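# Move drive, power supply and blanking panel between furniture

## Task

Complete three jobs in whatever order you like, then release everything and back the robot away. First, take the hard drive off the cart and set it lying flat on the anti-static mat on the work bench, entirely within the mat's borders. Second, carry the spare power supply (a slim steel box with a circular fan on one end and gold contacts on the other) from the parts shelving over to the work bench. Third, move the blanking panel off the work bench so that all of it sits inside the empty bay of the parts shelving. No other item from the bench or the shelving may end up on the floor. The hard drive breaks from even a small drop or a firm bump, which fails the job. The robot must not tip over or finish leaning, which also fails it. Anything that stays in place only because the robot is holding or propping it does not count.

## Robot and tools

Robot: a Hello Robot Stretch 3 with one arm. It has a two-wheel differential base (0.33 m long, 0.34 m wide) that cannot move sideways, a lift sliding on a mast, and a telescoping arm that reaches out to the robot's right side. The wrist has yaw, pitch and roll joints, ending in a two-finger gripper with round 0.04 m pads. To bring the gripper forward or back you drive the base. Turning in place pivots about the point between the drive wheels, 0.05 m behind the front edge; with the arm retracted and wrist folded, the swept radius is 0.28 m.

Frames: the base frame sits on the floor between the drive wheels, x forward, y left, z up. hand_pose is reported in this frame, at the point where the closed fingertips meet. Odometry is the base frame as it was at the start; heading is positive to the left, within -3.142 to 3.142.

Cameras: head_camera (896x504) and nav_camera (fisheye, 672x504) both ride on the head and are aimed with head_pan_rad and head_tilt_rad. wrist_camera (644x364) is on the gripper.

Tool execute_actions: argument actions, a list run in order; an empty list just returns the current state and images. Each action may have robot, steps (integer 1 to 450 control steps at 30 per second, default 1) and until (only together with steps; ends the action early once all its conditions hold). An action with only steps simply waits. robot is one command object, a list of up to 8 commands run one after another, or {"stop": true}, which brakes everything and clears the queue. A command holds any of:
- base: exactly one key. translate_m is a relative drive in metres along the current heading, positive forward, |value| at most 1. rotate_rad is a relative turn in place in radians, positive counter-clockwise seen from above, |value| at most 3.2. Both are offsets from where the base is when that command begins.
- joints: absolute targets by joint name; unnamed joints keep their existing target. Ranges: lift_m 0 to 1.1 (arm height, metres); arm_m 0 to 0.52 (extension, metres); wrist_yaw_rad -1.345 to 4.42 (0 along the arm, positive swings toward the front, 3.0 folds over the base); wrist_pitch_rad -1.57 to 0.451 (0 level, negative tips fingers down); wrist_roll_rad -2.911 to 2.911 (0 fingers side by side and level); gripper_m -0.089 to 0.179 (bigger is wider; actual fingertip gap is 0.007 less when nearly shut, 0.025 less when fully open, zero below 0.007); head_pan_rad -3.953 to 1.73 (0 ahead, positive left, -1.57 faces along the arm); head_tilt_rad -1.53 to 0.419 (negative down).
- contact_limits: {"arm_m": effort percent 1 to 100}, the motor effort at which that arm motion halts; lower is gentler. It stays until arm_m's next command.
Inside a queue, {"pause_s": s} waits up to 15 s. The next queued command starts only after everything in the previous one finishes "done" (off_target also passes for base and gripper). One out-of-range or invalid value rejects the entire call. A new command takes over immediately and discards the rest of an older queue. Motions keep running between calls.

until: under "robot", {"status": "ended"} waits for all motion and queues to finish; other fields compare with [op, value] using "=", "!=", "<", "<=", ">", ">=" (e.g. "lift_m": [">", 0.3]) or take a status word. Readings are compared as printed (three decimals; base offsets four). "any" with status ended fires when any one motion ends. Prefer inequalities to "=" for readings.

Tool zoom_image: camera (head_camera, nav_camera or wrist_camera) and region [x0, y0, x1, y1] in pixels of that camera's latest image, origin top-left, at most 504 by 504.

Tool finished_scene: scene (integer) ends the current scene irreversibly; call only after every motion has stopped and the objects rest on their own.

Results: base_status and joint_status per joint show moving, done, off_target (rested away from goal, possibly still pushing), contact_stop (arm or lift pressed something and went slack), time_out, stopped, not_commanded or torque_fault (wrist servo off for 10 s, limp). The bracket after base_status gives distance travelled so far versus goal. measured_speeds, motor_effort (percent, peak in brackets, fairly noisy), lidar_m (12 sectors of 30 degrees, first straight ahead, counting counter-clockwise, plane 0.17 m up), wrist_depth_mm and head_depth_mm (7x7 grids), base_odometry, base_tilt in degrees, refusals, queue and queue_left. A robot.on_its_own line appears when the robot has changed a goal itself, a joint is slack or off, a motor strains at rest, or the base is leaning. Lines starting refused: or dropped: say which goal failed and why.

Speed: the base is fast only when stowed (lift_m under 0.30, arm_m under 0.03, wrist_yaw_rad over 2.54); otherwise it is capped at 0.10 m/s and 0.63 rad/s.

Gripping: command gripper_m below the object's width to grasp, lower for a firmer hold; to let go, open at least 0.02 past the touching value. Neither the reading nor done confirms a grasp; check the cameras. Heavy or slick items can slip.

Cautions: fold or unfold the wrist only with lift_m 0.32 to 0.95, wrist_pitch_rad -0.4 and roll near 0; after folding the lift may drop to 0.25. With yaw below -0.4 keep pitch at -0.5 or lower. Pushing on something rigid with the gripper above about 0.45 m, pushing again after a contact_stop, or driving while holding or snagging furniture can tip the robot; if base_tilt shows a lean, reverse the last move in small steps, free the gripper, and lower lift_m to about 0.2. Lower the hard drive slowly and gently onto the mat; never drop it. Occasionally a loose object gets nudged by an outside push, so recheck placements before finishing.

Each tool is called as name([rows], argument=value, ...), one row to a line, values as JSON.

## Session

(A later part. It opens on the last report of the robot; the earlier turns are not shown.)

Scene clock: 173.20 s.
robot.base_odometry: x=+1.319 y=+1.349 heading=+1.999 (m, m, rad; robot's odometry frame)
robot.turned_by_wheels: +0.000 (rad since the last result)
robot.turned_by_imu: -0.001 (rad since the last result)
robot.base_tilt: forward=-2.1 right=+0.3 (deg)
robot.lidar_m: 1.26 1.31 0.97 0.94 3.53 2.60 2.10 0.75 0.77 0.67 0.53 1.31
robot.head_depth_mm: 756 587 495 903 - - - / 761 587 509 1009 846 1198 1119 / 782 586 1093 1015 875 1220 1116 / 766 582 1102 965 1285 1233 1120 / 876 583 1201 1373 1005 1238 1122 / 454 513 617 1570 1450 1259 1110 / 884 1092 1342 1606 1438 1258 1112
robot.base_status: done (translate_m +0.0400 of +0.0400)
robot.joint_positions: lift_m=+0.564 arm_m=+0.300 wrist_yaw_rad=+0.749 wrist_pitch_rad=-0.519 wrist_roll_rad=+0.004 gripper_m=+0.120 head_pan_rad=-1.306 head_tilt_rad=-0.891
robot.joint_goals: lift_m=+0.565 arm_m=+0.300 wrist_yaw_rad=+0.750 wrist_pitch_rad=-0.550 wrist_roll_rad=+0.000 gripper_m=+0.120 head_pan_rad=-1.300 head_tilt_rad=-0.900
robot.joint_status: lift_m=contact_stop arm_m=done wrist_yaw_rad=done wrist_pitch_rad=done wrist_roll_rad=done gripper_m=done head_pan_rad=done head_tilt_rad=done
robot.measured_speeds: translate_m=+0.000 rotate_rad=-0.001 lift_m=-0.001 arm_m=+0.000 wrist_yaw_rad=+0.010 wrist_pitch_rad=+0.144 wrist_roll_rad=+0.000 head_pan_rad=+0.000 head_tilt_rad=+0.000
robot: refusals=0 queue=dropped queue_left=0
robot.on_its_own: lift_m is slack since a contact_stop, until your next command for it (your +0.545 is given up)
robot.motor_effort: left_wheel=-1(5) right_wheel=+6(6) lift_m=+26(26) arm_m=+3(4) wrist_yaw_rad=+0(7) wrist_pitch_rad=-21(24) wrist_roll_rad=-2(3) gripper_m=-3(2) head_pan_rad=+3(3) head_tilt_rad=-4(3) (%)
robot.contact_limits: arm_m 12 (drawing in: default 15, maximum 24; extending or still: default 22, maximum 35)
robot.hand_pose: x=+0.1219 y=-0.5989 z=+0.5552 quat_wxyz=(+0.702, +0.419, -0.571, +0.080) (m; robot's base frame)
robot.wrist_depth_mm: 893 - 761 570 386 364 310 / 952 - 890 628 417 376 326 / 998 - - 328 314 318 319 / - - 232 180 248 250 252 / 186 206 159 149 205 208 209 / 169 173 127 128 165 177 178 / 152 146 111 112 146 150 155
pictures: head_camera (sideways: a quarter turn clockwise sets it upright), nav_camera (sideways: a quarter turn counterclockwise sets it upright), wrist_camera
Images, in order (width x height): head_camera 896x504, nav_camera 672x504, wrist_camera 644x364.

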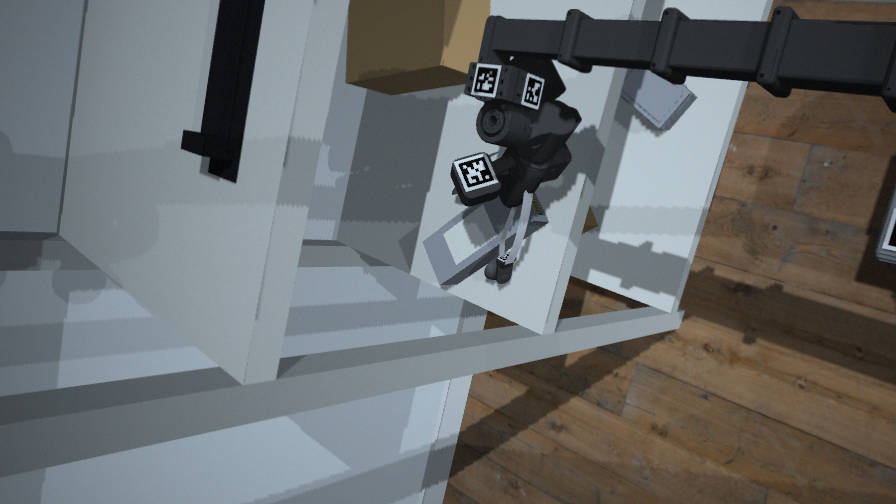

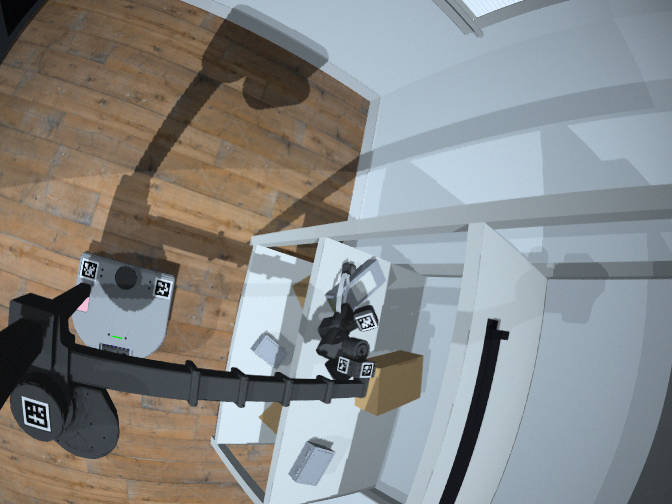

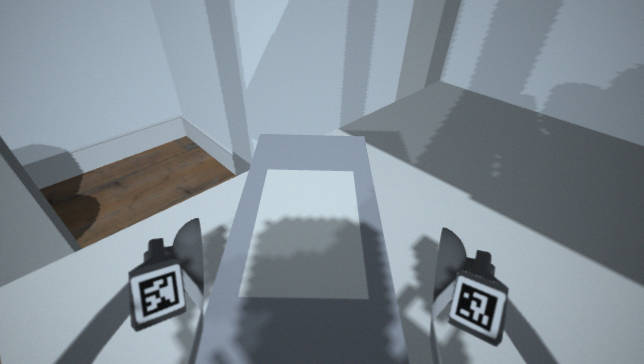

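Contact; fingers straddle the box. Closing and lifting.

execute_actions([
  {"robot":{"joints":{"gripper_m":0.0,"wrist_pitch_rad":-0.55}},"steps":150,"until":{"robot":{"status":"ended"}}},
  {"steps":45},
  {"robot":{"joints":{"lift_m":0.61}},"steps":450,"until":{"robot":{"status":"ended"}}},
  {"steps":90},
])

Scene clock: 180.47 s.
robot.base_odometry: x=+1.319 y=+1.349 heading=+1.999 (m, m, rad; robot's odometry frame)
robot.turned_by_wheels: +0.000 (rad since the last result)
robot.turned_by_imu: -0.001 (rad since the last result)
robot.base_tilt: forward=-2.1 right=+0.3 (deg)
robot.lidar_m: 1.26 1.31 0.97 0.94 3.51 2.60 2.09 0.74 0.77 0.67 0.53 1.30
robot.head_depth_mm: 752 588 494 904 - - - / 758 587 508 1014 847 1200 1131 / 781 582 1092 1028 862 1217 1120 / 767 582 1102 958 901 1236 1118 / 874 582 1203 1375 1002 1238 1112 / 453 511 613 1576 1444 1263 1118 / 901 1099 1330 1611 1439 1252 1113
robot.base_status: done (translate_m +0.0400 of +0.0400)
robot.joint_positions: lift_m=+0.610 arm_m=+0.300 wrist_yaw_rad=+0.752 wrist_pitch_rad=-0.623 wrist_roll_rad=-0.007 gripper_m=+0.028 head_pan_rad=-1.306 head_tilt_rad=-0.891
robot.joint_goals: lift_m=+0.610 arm_m=+0.300 wrist_yaw_rad=+0.750 wrist_pitch_rad=-0.550 wrist_roll_rad=+0.000 gripper_m=+0.027 head_pan_rad=-1.300 head_tilt_rad=-0.900
robot.joint_status: lift_m=done arm_m=done wrist_yaw_rad=done wrist_pitch_rad=done wrist_roll_rad=done gripper_m=done head_pan_rad=done head_tilt_rad=done
robot.measured_speeds: translate_m=+0.000 rotate_rad=+0.000 lift_m=+0.000 arm_m=+0.000 wrist_yaw_rad=+0.000 wrist_pitch_rad=+0.000 wrist_roll_rad=+0.000 head_pan_rad=+0.000 head_tilt_rad=+0.000
robot: refusals=0 queue=done queue_left=0
robot.on_its_own: gripper_m is held at +0.027, not at your +0.000, by its stall guard, which is still easing; wrist_pitch_rad is at rest, and its effort (+36) is outside its rest range (-20 to +32)
robot.motor_effort: left_wheel=+2(4) right_wheel=-1(6) lift_m=+35(35) arm_m=+3(3) wrist_yaw_rad=-2(2) wrist_pitch_rad=+36(38) wrist_roll_rad=+3(4) gripper_m=-22(100) head_pan_rad=+3(3) head_tilt_rad=-4(4) (%)
robot.contact_limits: arm_m 12 (drawing in: default 15, maximum 24; extending or still: default 22, maximum 35)
robot.hand_pose: x=+0.1111 y=-0.5865 z=+0.5793 quat_wxyz=(+0.708, +0.449, -0.544, +0.047) (m; robot's base frame)
robot.wrist_depth_mm: 917 - 830 585 421 367 314 / 990 - 993 653 414 382 338 / - - - 315 319 323 329 / 192 - 256 186 263 268 271 / 190 218 221 158 227 231 231 / 202 193 140 138 140 200 202 / 649 171 127 122 129 179 180
pictures: head_camera (sideways: a quarter turn clockwise sets it upright), nav_camera (sideways: a quarter turn counterclockwise sets it upright), wrist_camera
Images, in order (width x height): head_camera 896x504, nav_camera 672x504, wrist_camera 644x364.

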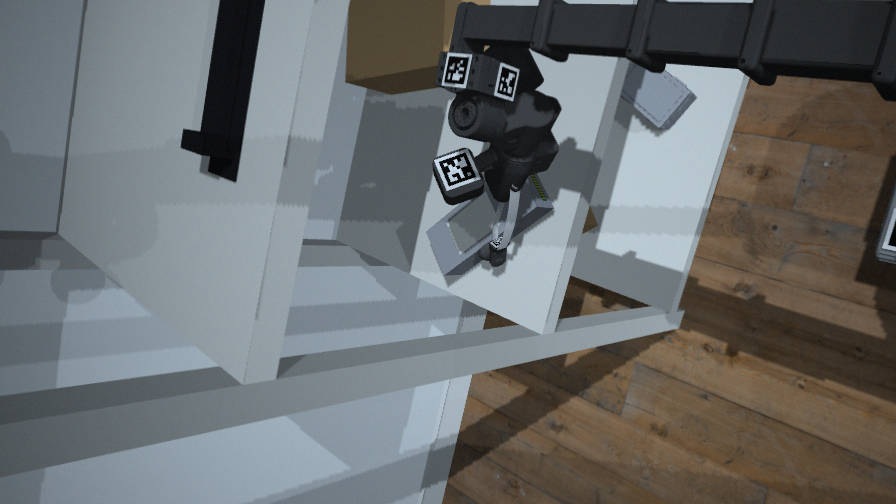

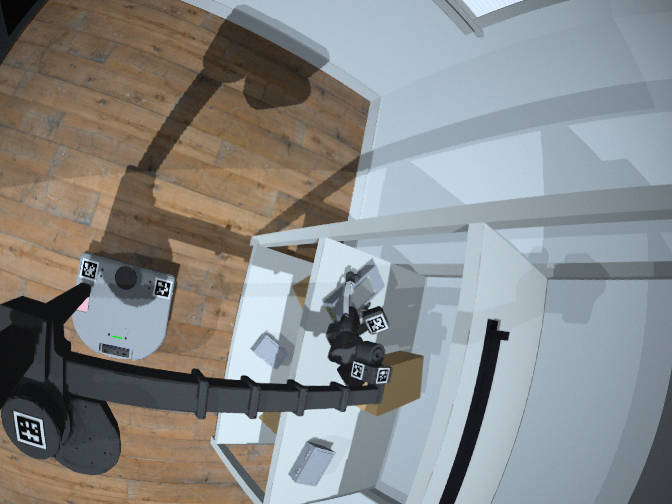

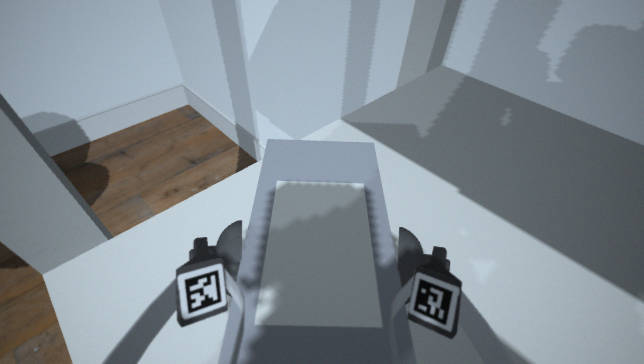

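execute_actions([
  {"robot":[{"joints":{"arm_m":0.0}},{"joints":{"wrist_pitch_rad":-0.85}},{"joints":{"wrist_pitch_rad":-1.1}}],"steps":450,"until":{"robot":{"status":"ended"}}},
])

Scene clock: 184.80 s.
robot.base_odometry: x=+1.319 y=+1.349 heading=+1.999 (m, m, rad; robot's odometry frame)
robot.turned_by_wheels: +0.000 (rad since the last result)
robot.turned_by_imu: -0.001 (rad since the last result)
robot.base_tilt: forward=-2.1 right=+0.3 (deg)
robot.lidar_m: 1.26 1.31 0.97 0.94 3.50 2.59 2.09 0.75 0.77 0.67 0.53 1.30
robot.head_depth_mm: 757 587 493 907 848 1192 - / 759 585 508 969 866 1193 - / 783 584 1097 989 882 1214 - / 766 582 1100 990 898 1206 1080 / 875 583 1203 1370 1006 1230 1117 / 453 511 615 1568 1446 1259 1117 / 895 1098 1332 1607 1448 1262 1110
robot.base_status: done (translate_m +0.0400 of +0.0400)
robot.joint_positions: lift_m=+0.610 arm_m=+0.002 wrist_yaw_rad=+0.751 wrist_pitch_rad=-0.901 wrist_roll_rad=-0.007 gripper_m=+0.034 head_pan_rad=-1.306 head_tilt_rad=-0.891
robot.joint_goals: lift_m=+0.610 arm_m=+0.000 wrist_yaw_rad=+0.750 wrist_pitch_rad=-0.850 wrist_roll_rad=+0.000 gripper_m=+0.033 head_pan_rad=-1.300 head_tilt_rad=-0.900
robot.joint_status: lift_m=done arm_m=done wrist_yaw_rad=done wrist_pitch_rad=off_target wrist_roll_rad=done gripper_m=done head_pan_rad=done head_tilt_rad=done
robot.measured_speeds: translate_m=+0.000 rotate_rad=+0.000 lift_m=+0.000 arm_m=+0.000 wrist_yaw_rad=+0.000 wrist_pitch_rad=+0.000 wrist_roll_rad=+0.000 head_pan_rad=+0.000 head_tilt_rad=+0.000
robot: refusals=0 queue=dropped queue_left=0
robot.on_its_own: gripper_m is held at +0.033, not at your +0.000, by its stall guard, which is not easing now
robot.motor_effort: left_wheel=+1(2) right_wheel=-1(1) lift_m=+35(35) arm_m=-2(4) wrist_yaw_rad=-1(1) wrist_pitch_rad=+26(36) wrist_roll_rad=+3(3) gripper_m=-20(22) head_pan_rad=+3(3) head_tilt_rad=-4(3) (%)
robot.hand_pose: x=+0.0741 y=-0.2500 z=+0.5325 quat_wxyz=(+0.707, +0.520, -0.476, -0.051) (m; robot's base frame)
robot.wrist_depth_mm: 990 - - - 294 258 257 / 969 992 986 941 961 257 228 / 860 877 898 512 774 670 229 / 787 819 805 185 723 705 712 / 751 749 749 157 653 659 675 / 661 681 140 138 139 594 609 / 623 617 126 122 129 572 567
pictures: head_camera (sideways: a quarter turn clockwise sets it upright), nav_camera (sideways: a quarter turn counterclockwise sets it upright), wrist_camera
dropped: robot: command 1 of its queue: wrist_pitch_rad: off_target
Images, in order (width x height): head_camera 896x504, nav_camera 672x504, wrist_camera 644x364.

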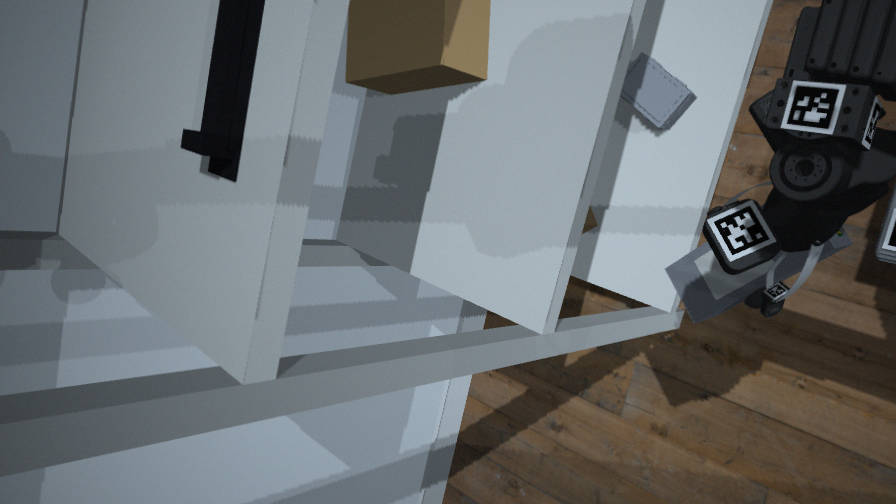

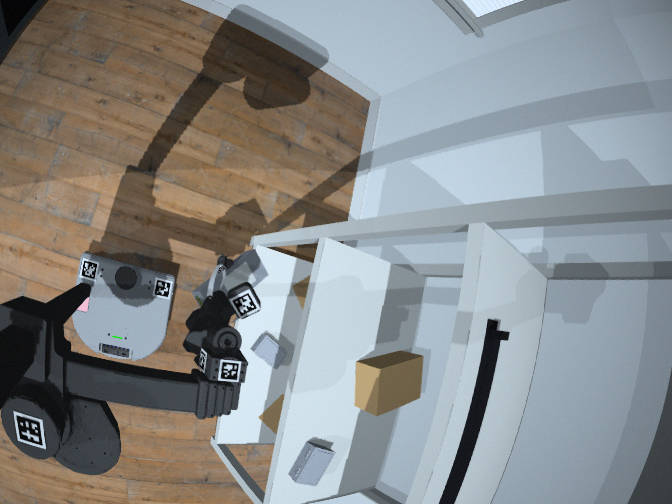

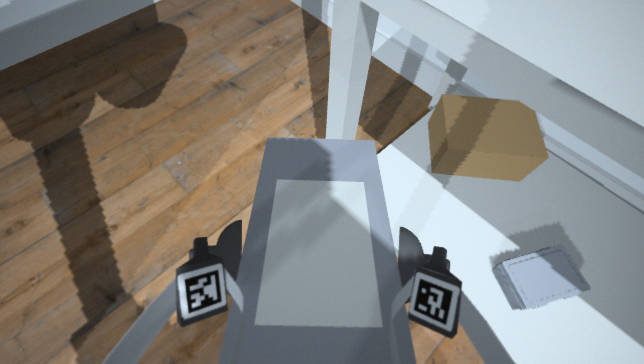

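execute_actions([
  {"robot":[{"base":{"translate_m":-0.1}},{"base":{"rotate_rad":2.42},"joints":{"lift_m":1.1}},{"base":{"translate_m":0.75}},{"base":{"translate_m":0.6}},{"base":{"rotate_rad":-1.175}},{"base":{"translate_m":0.95}},{"base":{"translate_m":0.95}}],"steps":450,"until":{"robot":{"status":"ended"}}},
  {"steps":450,"until":{"robot":{"status":"ended"}}},
  {"steps":450,"until":{"robot":{"status":"ended"}}},
  {"steps":450,"until":{"robot":{"status":"ended"}}},
])

Scene clock: 232.37 s.
robot.base_odometry: x=-0.920 y=-0.230 heading=-3.039 (m, m, rad; robot's odometry frame)
robot.turned_by_wheels: +1.245 (rad since the last result)
robot.turned_by_imu: +1.238 (rad since the last result)
robot.base_tilt: forward=-2.0 right=+0.4 (deg)
robot.lidar_m: 0.99 0.99 0.48 1.97 1.96 2.23 2.90 1.25 0.92 1.33 1.11 1.20
robot.head_depth_mm: 1610 1905 - - 1375 1266 1116 / 1584 - - - 1356 1266 1122 / 1563 - 2006 - - 1268 1119 / 1556 - 1993 339 1368 1256 1124 / 1591 1851 2039 348 1417 1265 1113 / 1574 1830 2018 1674 1451 1260 1114 / 1559 1808 1889 1619 1450 1263 1113
robot.base_status: done (translate_m +0.9500 of +0.9500)
robot.joint_positions: lift_m=+1.100 arm_m=+0.002 wrist_yaw_rad=+0.751 wrist_pitch_rad=-0.902 wrist_roll_rad=-0.007 gripper_m=+0.034 head_pan_rad=-1.306 head_tilt_rad=-0.891
robot.joint_goals: lift_m=+1.100 arm_m=+0.000 wrist_yaw_rad=+0.750 wrist_pitch_rad=-0.850 wrist_roll_rad=+0.000 gripper_m=+0.033 head_pan_rad=-1.300 head_tilt_rad=-0.900
robot.joint_status: lift_m=done arm_m=done wrist_yaw_rad=done wrist_pitch_rad=off_target wrist_roll_rad=done gripper_m=done head_pan_rad=done head_tilt_rad=done
robot.measured_speeds: translate_m=+0.000 rotate_rad=+0.000 lift_m=+0.000 arm_m=+0.000 wrist_yaw_rad=+0.000 wrist_pitch_rad=+0.000 wrist_roll_rad=+0.000 head_pan_rad=+0.000 head_tilt_rad=+0.000
robot: refusals=0 queue=done queue_left=0
robot.on_its_own: gripper_m is held at +0.033, not at your +0.000, by its stall guard, which is not easing now
robot.motor_effort: left_wheel=+2(5) right_wheel=-3(8) lift_m=+35(36) arm_m=-2(2) wrist_yaw_rad=-2(2) wrist_pitch_rad=+26(26) wrist_roll_rad=+3(3) gripper_m=-20(20) head_pan_rad=+3(3) head_tilt_rad=-3(4) (%)
robot.hand_pose: x=+0.0740 y=-0.2499 z=+1.0224 quat_wxyz=(+0.707, +0.520, -0.476, -0.052) (m; robot's base frame)
robot.wrist_depth_mm: 412 418 - - - - - / 365 406 - - - - - / 344 - - - - - - / 403 - - 185 - - - / - - - 158 - - - / - - 140 138 139 - 982 / - - 127 122 129 - 918
pictures: head_camera (sideways: a quarter turn clockwise sets it upright), nav_camera (sideways: a quarter turn counterclockwise sets it upright), wrist_camera
Images, in order (width x height): head_camera 896x504, nav_camera 672x504, wrist_camera 644x364.

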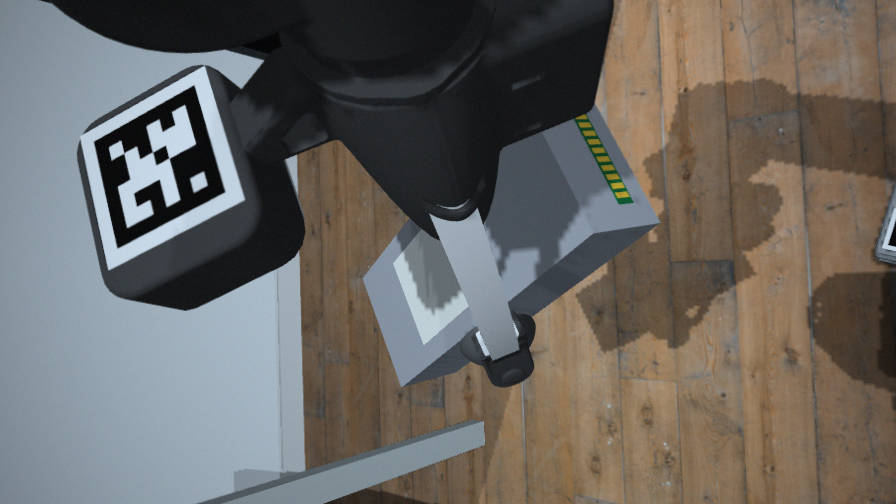

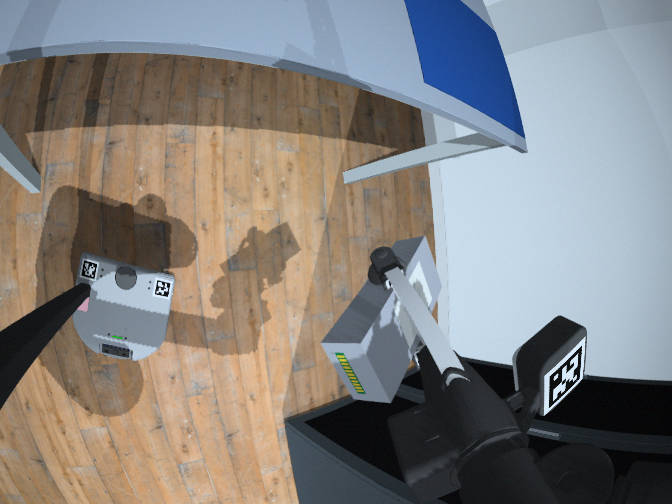

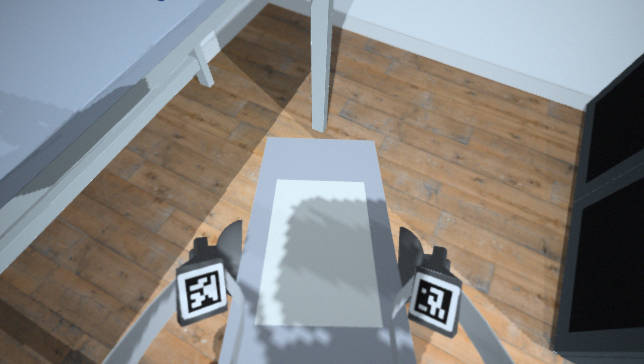

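execute_actions([
  {"robot":{"joints":{"wrist_pitch_rad":-0.5,"head_pan_rad":-1.5,"head_tilt_rad":-0.6}},"steps":100,"until":{"robot":{"status":"ended"}}},
  {"robot":{"base":{"rotate_rad":1.85}},"steps":300,"until":{"robot":{"base_status":["!=","moving"]}}},
])

Scene clock: 237.30 s.
robot.base_odometry: x=-0.920 y=-0.230 heading=-1.189 (m, m, rad; robot's odometry frame)
robot.turned_by_wheels: +1.850 (rad since the last result)
robot.turned_by_imu: +1.839 (rad since the last result)
robot.base_tilt: forward=-2.1 right=+0.3 (deg)
robot.lidar_m: 1.97 2.04 2.70 3.15 0.92 0.97 1.80 1.10 1.05 0.99 1.01 0.48
robot.head_depth_mm: - - - - - 1359 1233 / - - - - - 1360 1239 / 938 1039 1123 - - - 1240 / 941 1046 1104 - - 1360 1236 / 942 1034 - 695 - 1365 1232 / 942 1043 - 362 - 1362 1233 / 946 1040 971 377 310 449 1235
robot.base_status: done (rotate_rad +1.8498 of +1.8500)
robot.joint_positions: lift_m=+1.100 arm_m=+0.002 wrist_yaw_rad=+0.751 wrist_pitch_rad=-0.582 wrist_roll_rad=-0.007 gripper_m=+0.034 head_pan_rad=-1.493 head_tilt_rad=-0.606
robot.joint_goals: lift_m=+1.100 arm_m=+0.000 wrist_yaw_rad=+0.750 wrist_pitch_rad=-0.500 wrist_roll_rad=+0.000 gripper_m=+0.033 head_pan_rad=-1.500 head_tilt_rad=-0.600
robot.joint_status: lift_m=done arm_m=done wrist_yaw_rad=done wrist_pitch_rad=off_target wrist_roll_rad=done gripper_m=done head_pan_rad=done head_tilt_rad=done
robot.measured_speeds: translate_m=+0.000 rotate_rad=+0.000 lift_m=+0.000 arm_m=+0.000 wrist_yaw_rad=+0.000 wrist_pitch_rad=+0.000 wrist_roll_rad=+0.000 head_pan_rad=+0.000 head_tilt_rad=+0.000
robot: refusals=0 queue=done queue_left=0
robot.on_its_own: gripper_m is held at +0.033, not at your +0.000, by its stall guard, which is not easing now; wrist_pitch_rad is at rest, and its effort (+40) is outside its rest range (-20 to +32)
robot.motor_effort: left_wheel=-2(3) right_wheel=+4(7) lift_m=+35(35) arm_m=-2(2) wrist_yaw_rad=+0(0) wrist_pitch_rad=+40(40) wrist_roll_rad=+3(3) gripper_m=-20(20) head_pan_rad=-3(19) head_tilt_rad=+2(23) (%)
robot.hand_pose: x=+0.1155 y=-0.2944 z=+1.0774 quat_wxyz=(+0.707, +0.437, -0.553, +0.061) (m; robot's base frame)
robot.wrist_depth_mm: - - - - 937 781 674 / - - - - 702 716 701 / - - - 532 553 579 572 / - - 432 186 446 455 468 / - - 373 159 383 390 390 / - - 139 138 140 337 343 / - - 127 122 129 296 297
pictures: head_camera (sideways: a quarter turn clockwise sets it upright), nav_camera (sideways: a quarter turn counterclockwise sets it upright), wrist_camera
Images, in order (width x height): head_camera 896x504, nav_camera 672x504, wrist_camera 644x364.

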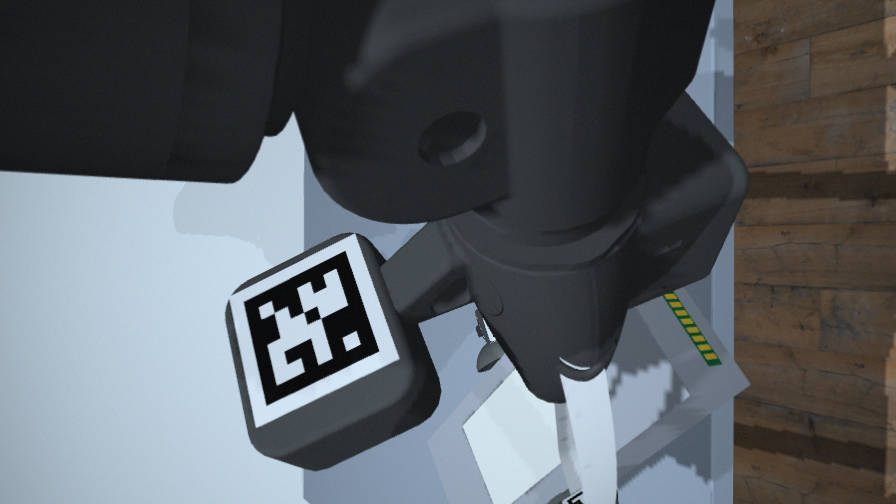

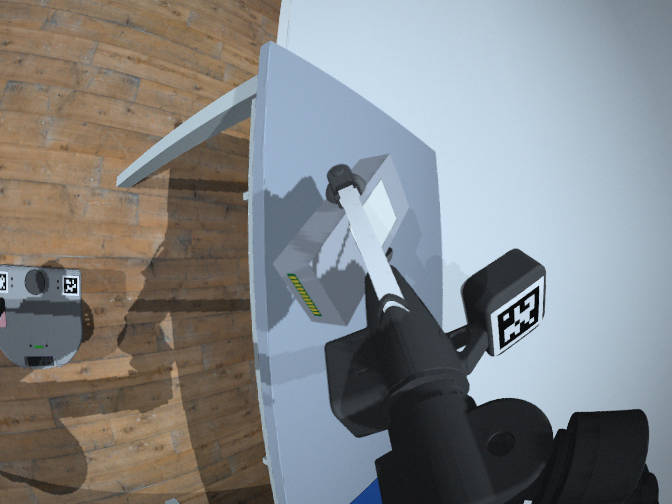

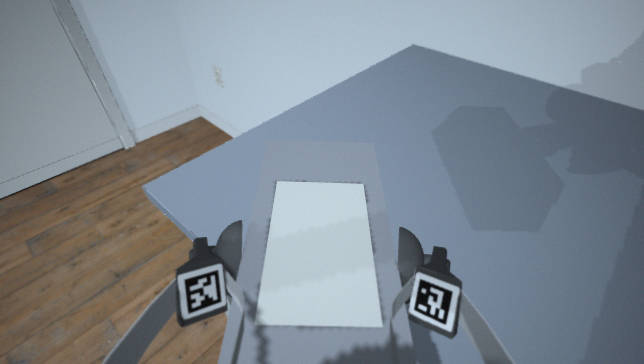

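execute_actions([
  {"robot":[{"joints":{"arm_m":0.27}},{"joints":{"lift_m":0.95}}],"steps":300,"until":{"robot":{"status":"ended"}}},
])

Scene clock: 242.67 s.
robot.base_odometry: x=-0.920 y=-0.230 heading=-1.189 (m, m, rad; robot's odometry frame)
robot.turned_by_wheels: +0.000 (rad since the last result)
robot.turned_by_imu: -0.001 (rad since the last result)
robot.base_tilt: forward=-2.1 right=+0.3 (deg)
robot.lidar_m: 1.96 2.03 2.70 3.15 0.92 0.97 1.80 1.10 1.05 0.99 1.01 0.48
robot.head_depth_mm: 933 1024 - 668 534 456 1239 / 941 1036 - 640 533 455 1238 / 937 1039 1109 - 534 456 1234 / 944 1040 1112 - 533 457 1238 / 944 1046 1006 622 533 456 1233 / 949 1047 1008 669 531 455 1231 / 947 1053 1004 695 530 455 1239
robot.base_status: done (rotate_rad +1.8498 of +1.8500)
robot.joint_positions: lift_m=+0.950 arm_m=+0.270 wrist_yaw_rad=+0.750 wrist_pitch_rad=-0.492 wrist_roll_rad=-0.007 gripper_m=+0.034 head_pan_rad=-1.493 head_tilt_rad=-0.606
robot.joint_goals: lift_m=+0.950 arm_m=+0.270 wrist_yaw_rad=+0.750 wrist_pitch_rad=-0.500 wrist_roll_rad=+0.000 gripper_m=+0.033 head_pan_rad=-1.500 head_tilt_rad=-0.600
robot.joint_status: lift_m=done arm_m=done wrist_yaw_rad=done wrist_pitch_rad=off_target wrist_roll_rad=done gripper_m=done head_pan_rad=done head_tilt_rad=done
robot.measured_speeds: translate_m=+0.000 rotate_rad=+0.000 lift_m=+0.000 arm_m=+0.000 wrist_yaw_rad=+0.000 wrist_pitch_rad=+0.000 wrist_roll_rad=+0.000 head_pan_rad=+0.000 head_tilt_rad=+0.000
robot: refusals=0 queue=done queue_left=0
robot.on_its_own: gripper_m is held at +0.033, not at your +0.000, by its stall guard, which is not easing now
robot.motor_effort: left_wheel=-2(2) right_wheel=+5(6) lift_m=+19(35) arm_m=+3(2) wrist_yaw_rad=+0(1) wrist_pitch_rad=-4(41) wrist_roll_rad=+3(3) gripper_m=-21(21) head_pan_rad=-3(3) head_tilt_rad=+2(3) (%)
robot.hand_pose: x=+0.1247 y=-0.5715 z=+0.9467 quat_wxyz=(+0.704, +0.411, -0.572, +0.092) (m; robot's base frame)
robot.wrist_depth_mm: - - - 810 652 547 474 / - - 461 471 486 500 483 / 338 325 330 340 349 357 364 / 251 257 259 198 269 276 280 / 209 210 211 163 221 224 228 / 179 181 139 137 139 189 192 / 156 156 125 120 124 165 166
pictures: head_camera (sideways: a quarter turn clockwise sets it upright), nav_camera (sideways: a quarter turn counterclockwise sets it upright), wrist_camera
Images, in order (width x height): head_camera 896x504, nav_camera 672x504, wrist_camera 644x364.

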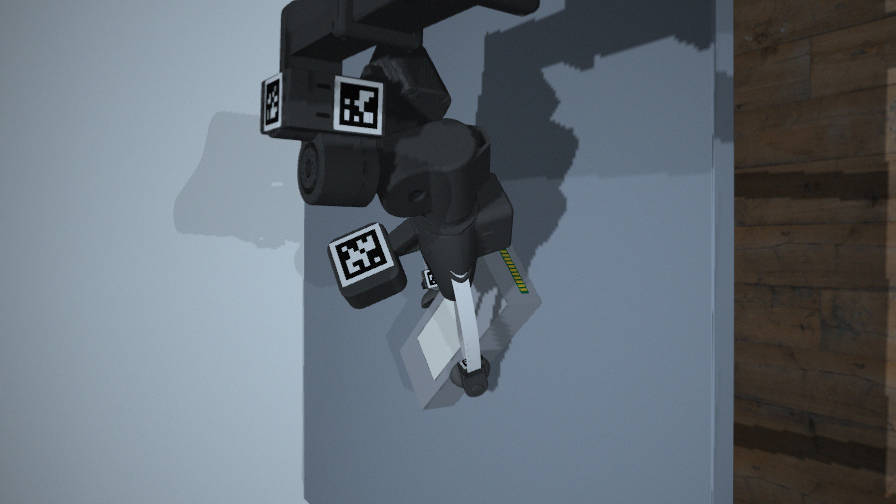

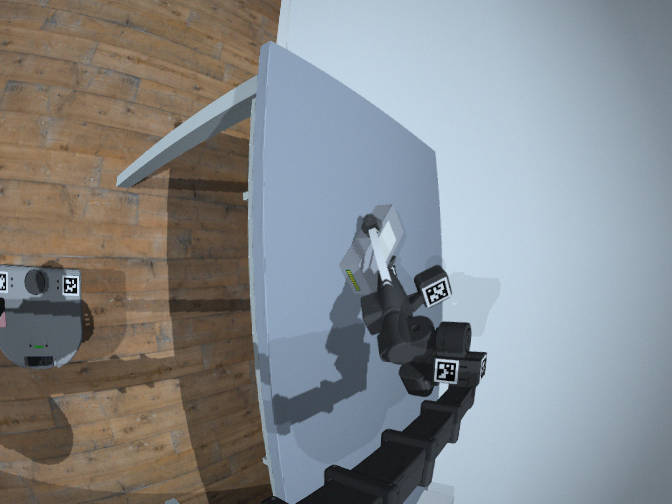

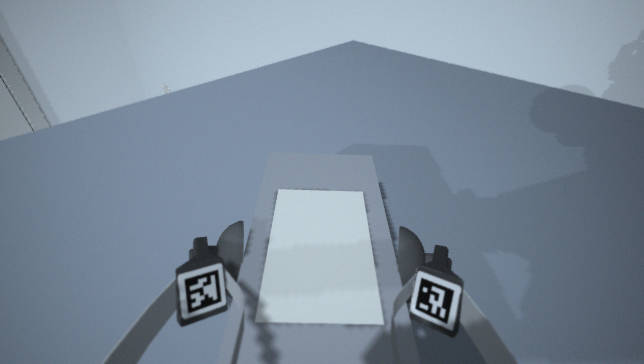

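execute_actions([
  {"robot":{"joints":{"gripper_m":0.12,"wrist_pitch_rad":-0.5}},"steps":100,"until":{"robot":{"status":"ended"}}},
  {"robot":[{"joints":{"lift_m":1.1}},{"joints":{"arm_m":0.0}},{"base":{"rotate_rad":1.26}},{"base":{"translate_m":0.95},"joints":{"wrist_yaw_rad":0,"wrist_pitch_rad":-1.5,"wrist_roll_rad":1.57,"head_pan_rad":-0.75,"head_tilt_rad":-0.5}},{"base":{"translate_m":0.8}}],"steps":450,"until":{"robot":{"status":"ended"}}},
  {"steps":450,"until":{"robot":{"status":"ended"}}},
])

Scene clock: 272.70 s.
robot.base_odometry: x=+0.826 y=-0.106 heading=+0.071 (m, m, rad; robot's odometry frame)
robot.turned_by_wheels: +1.260 (rad since the last result)
robot.turned_by_imu: +1.255 (rad since the last result)
robot.base_tilt: forward=-2.1 right=+0.2 (deg)
robot.lidar_m: 2.01 1.59 2.07 1.20 1.19 1.31 1.97 2.62 1.68 1.38 1.37 1.14
robot.head_depth_mm: 1105 1190 1289 1399 1542 1607 1308 / 1151 1252 1354 1492 1631 1607 1309 / 1201 1298 1421 1563 1745 1603 1307 / 1267 1368 1505 1643 1820 1610 1308 / 1325 1458 1590 1552 1606 1549 1317 / 1397 1513 1667 1552 1602 1586 1314 / 1470 1623 1789 1577 1734 1603 1309
robot.base_status: done (translate_m +0.8000 of +0.8000)
robot.joint_positions: lift_m=+1.100 arm_m=+0.002 wrist_yaw_rad=+0.002 wrist_pitch_rad=-1.492 wrist_roll_rad=+1.562 gripper_m=+0.120 head_pan_rad=-0.757 head_tilt_rad=-0.507
robot.joint_goals: lift_m=+1.100 arm_m=+0.000 wrist_yaw_rad=+0.000 wrist_pitch_rad=-1.500 wrist_roll_rad=+1.570 gripper_m=+0.120 head_pan_rad=-0.750 head_tilt_rad=-0.500
robot.joint_status: lift_m=done arm_m=done wrist_yaw_rad=done wrist_pitch_rad=done wrist_roll_rad=done gripper_m=done head_pan_rad=done head_tilt_rad=done
robot.measured_speeds: translate_m=+0.000 rotate_rad=+0.000 lift_m=+0.000 arm_m=+0.000 wrist_yaw_rad=+0.000 wrist_pitch_rad=+0.000 wrist_roll_rad=+0.000 head_pan_rad=+0.000 head_tilt_rad=+0.000
robot: refusals=0 queue=done queue_left=0
robot.motor_effort: left_wheel=-1(4) right_wheel=+3(9) lift_m=+29(31) arm_m=-2(4) wrist_yaw_rad=-2(3) wrist_pitch_rad=-4(7) wrist_roll_rad=+3(1) gripper_m=-1(82) head_pan_rad=+4(42) head_tilt_rad=+3(14) (%)
robot.hand_pose: x=-0.0216 y=-0.1433 z=+0.9812 quat_wxyz=(+0.004, +0.004, -0.734, -0.679) (m; robot's base frame)
robot.wrist_depth_mm: - - - - - - - / - - - - - - - / - - - - - - - / - - - - - - - / - - - - - - - / - - - - - - - / - - - - - - -
pictures: head_camera (sideways: a quarter turn clockwise sets it upright), nav_camera (sideways: a quarter turn counterclockwise sets it upright), wrist_camera
Images, in order (width x height): head_camera 896x504, nav_camera 672x504, wrist_camera 644x364.

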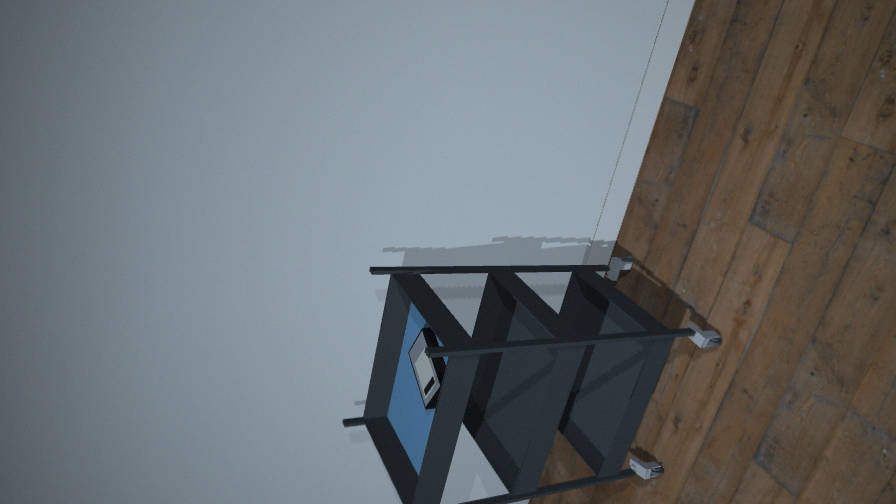

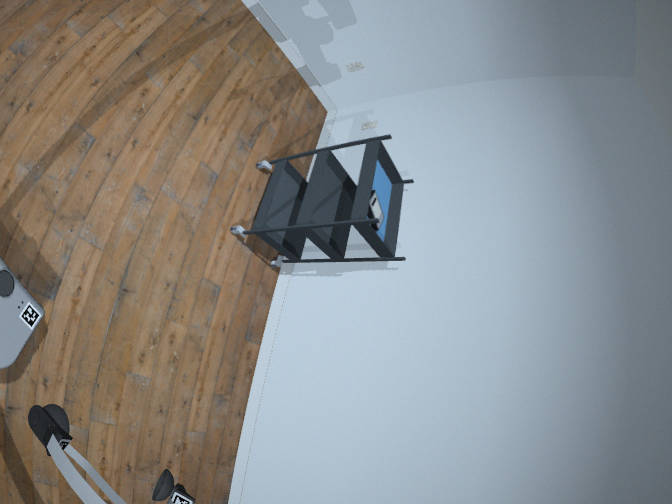

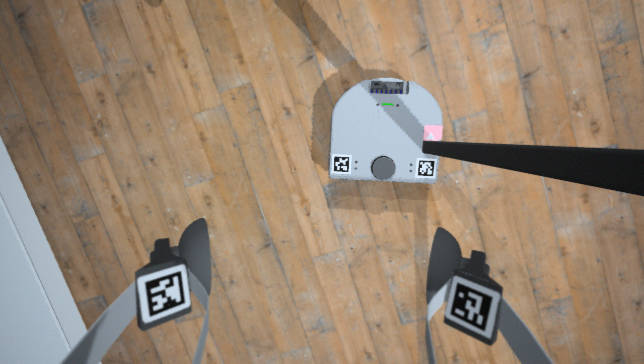

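execute_actions(actions=[])

Scene clock: 273.30 s.
robot.base_odometry: x=+0.826 y=-0.106 heading=+0.071 (m, m, rad; robot's odometry frame)
robot.turned_by_wheels: +0.000 (rad since the last result)
robot.turned_by_imu: +0.000 (rad since the last result)
robot.base_tilt: forward=-2.0 right=+0.3 (deg)
robot.lidar_m: 2.02 1.59 2.07 1.20 1.19 1.31 1.98 2.62 1.68 1.37 1.37 1.14
robot.head_depth_mm: 1106 1191 1289 1410 1544 1613 1308 / 1157 1242 1344 1488 1633 1599 1312 / 1208 1309 1425 1573 1739 1608 1310 / 1262 1375 1513 1648 1813 1599 1304 / 1328 1451 1591 1559 1619 1547 1311 / 1392 1527 1687 1558 1610 1573 1308 / 1477 1618 1800 1567 1741 1597 1312
robot.base_status: done (translate_m +0.8000 of +0.8000)
robot.joint_positions: lift_m=+1.100 arm_m=+0.002 wrist_yaw_rad=+0.002 wrist_pitch_rad=-1.492 wrist_roll_rad=+1.562 gripper_m=+0.120 head_pan_rad=-0.757 head_tilt_rad=-0.507
robot.joint_goals: lift_m=+1.100 arm_m=+0.000 wrist_yaw_rad=+0.000 wrist_pitch_rad=-1.500 wrist_roll_rad=+1.570 gripper_m=+0.120 head_pan_rad=-0.750 head_tilt_rad=-0.500
robot.joint_status: lift_m=done arm_m=done wrist_yaw_rad=done wrist_pitch_rad=done wrist_roll_rad=done gripper_m=done head_pan_rad=done head_tilt_rad=done
robot.measured_speeds: translate_m=+0.000 rotate_rad=+0.000 lift_m=+0.000 arm_m=+0.000 wrist_yaw_rad=+0.000 wrist_pitch_rad=+0.000 wrist_roll_rad=+0.000 head_pan_rad=+0.000 head_tilt_rad=+0.000
robot: refusals=0 queue=done queue_left=0
robot.motor_effort: left_wheel=-2(2) right_wheel=+3(3) lift_m=+30(30) arm_m=-2(2) wrist_yaw_rad=-3(2) wrist_pitch_rad=-4(4) wrist_roll_rad=+3(3) gripper_m=-1(0) head_pan_rad=+4(4) head_tilt_rad=+3(4) (%)
robot.hand_pose: x=-0.0216 y=-0.1433 z=+0.9812 quat_wxyz=(+0.004, +0.004, -0.734, -0.679) (m; robot's base frame)
robot.wrist_depth_mm: - - - - - - - / - - - - - - - / - - - - - - - / - - - - - - - / - - - - - - - / - - - - - - - / - - - - - - -
pictures: head_camera (sideways: a quarter turn clockwise sets it upright), nav_camera (sideways: a quarter turn counterclockwise sets it upright), wrist_camera
Images, in order (width x height): head_camera 896x504, nav_camera 672x504, wrist_camera 644x364.

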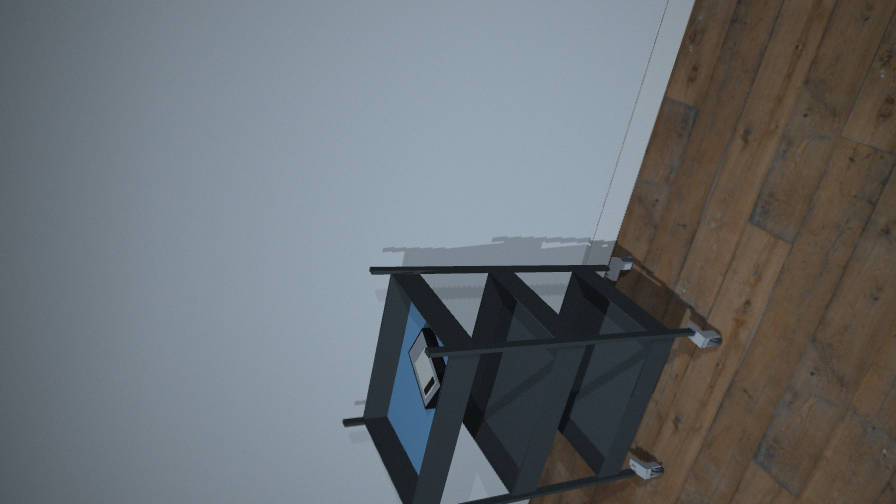

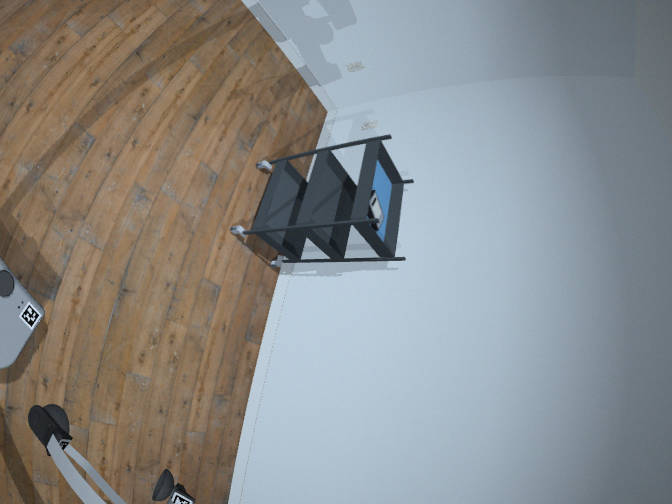

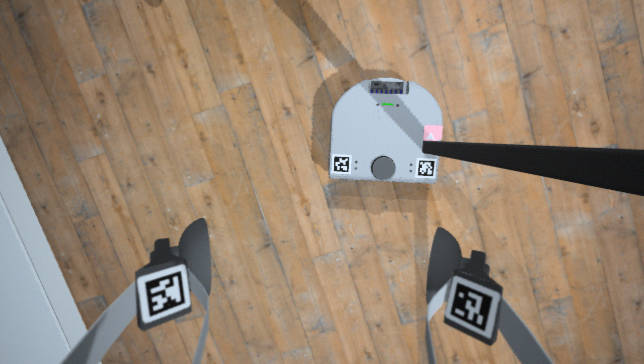

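execute_actions([
  {"robot":[{"base":{"rotate_rad":-0.07}},{"base":{"translate_m":0.85},"joints":{"head_pan_rad":-1.4,"head_tilt_rad":-0.8}},{"base":{"rotate_rad":0.42}}],"steps":450,"until":{"robot":{"status":"ended"}}},
])

Scene clock: 286.80 s.
robot.base_odometry: x=+1.676 y=-0.105 heading=+0.421 (m, m, rad; robot's odometry frame)
robot.turned_by_wheels: +0.350 (rad since the last result)
robot.turned_by_imu: +0.349 (rad since the last result)
robot.base_tilt: forward=-2.1 right=+0.3 (deg)
robot.lidar_m: 1.23 1.28 1.13 2.61 1.91 2.17 2.80 1.45 1.06 0.59 0.61 1.28
robot.head_depth_mm: 828 - - - - - 1132 / 840 944 1042 - - - - / 854 971 1062 918 - 1265 1147 / 867 991 1068 929 - 1265 1149 / 881 1009 1073 933 1120 1270 1148 / 898 1027 1178 918 1442 1297 1145 / 912 1051 1230 1487 1541 1320 1146
robot.base_status: done (rotate_rad +0.4198 of +0.4200)
robot.joint_positions: lift_m=+1.100 arm_m=+0.002 wrist_yaw_rad=+0.002 wrist_pitch_rad=-1.492 wrist_roll_rad=+1.562 gripper_m=+0.120 head_pan_rad=-1.393 head_tilt_rad=-0.790
robot.joint_goals: lift_m=+1.100 arm_m=+0.000 wrist_yaw_rad=+0.000 wrist_pitch_rad=-1.500 wrist_roll_rad=+1.570 gripper_m=+0.120 head_pan_rad=-1.400 head_tilt_rad=-0.800
robot.joint_status: lift_m=done arm_m=done wrist_yaw_rad=done wrist_pitch_rad=done wrist_roll_rad=done gripper_m=done head_pan_rad=done head_tilt_rad=done
robot.measured_speeds: translate_m=+0.000 rotate_rad=+0.000 lift_m=+0.000 arm_m=+0.000 wrist_yaw_rad=+0.000 wrist_pitch_rad=+0.000 wrist_roll_rad=+0.000 head_pan_rad=+0.000 head_tilt_rad=+0.000
robot: refusals=0 queue=done queue_left=0
robot.motor_effort: left_wheel=-2(4) right_wheel=+4(6) lift_m=+29(29) arm_m=-2(2) wrist_yaw_rad=-3(3) wrist_pitch_rad=-4(4) wrist_roll_rad=+3(3) gripper_m=-1(1) head_pan_rad=-3(37) head_tilt_rad=-4(20) (%)
robot.hand_pose: x=-0.0216 y=-0.1432 z=+0.9812 quat_wxyz=(+0.004, +0.003, -0.734, -0.679) (m; robot's base frame)
robot.wrist_depth_mm: 915 - - - - - - / 952 - - - - - - / 504 816 - - - - - / 512 809 - - - - - / 514 812 - - - - - / 533 843 - - - - - / 545 - - - - - -
pictures: head_camera (sideways: a quarter turn clockwise sets it upright), nav_camera (sideways: a quarter turn counterclockwise sets it upright), wrist_camera
Images, in order (width x height): head_camera 896x504, nav_camera 672x504, wrist_camera 644x364.

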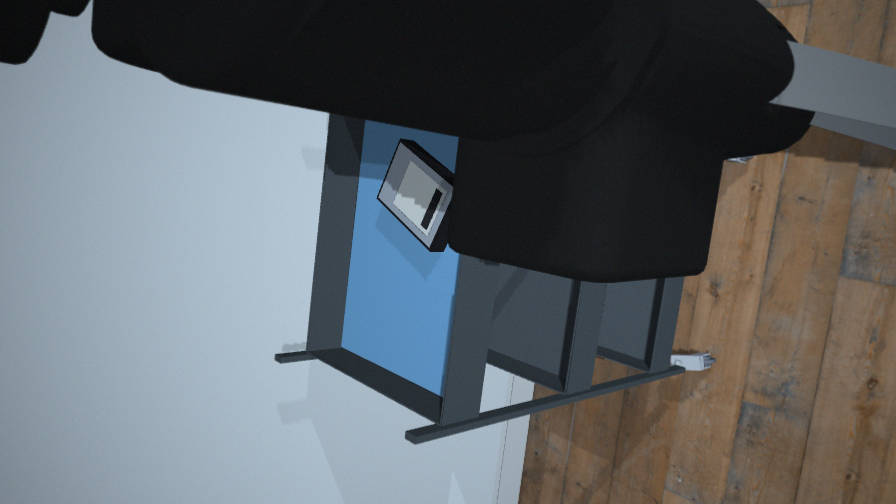

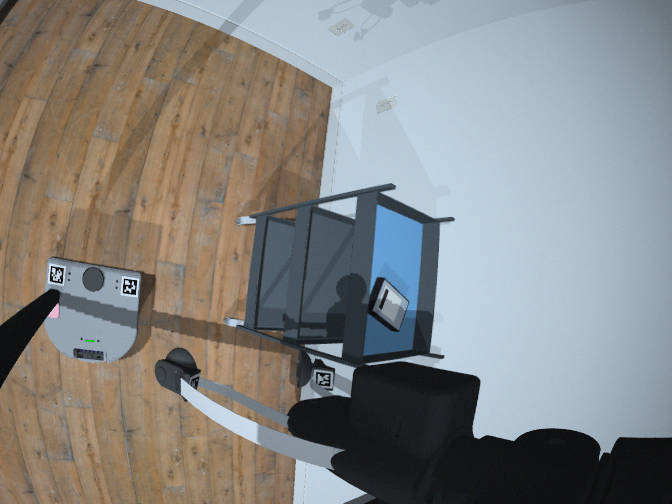

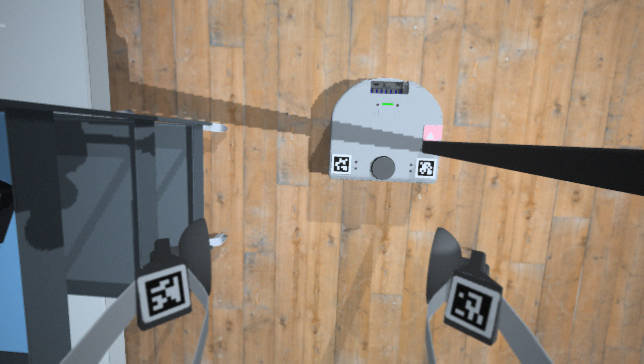

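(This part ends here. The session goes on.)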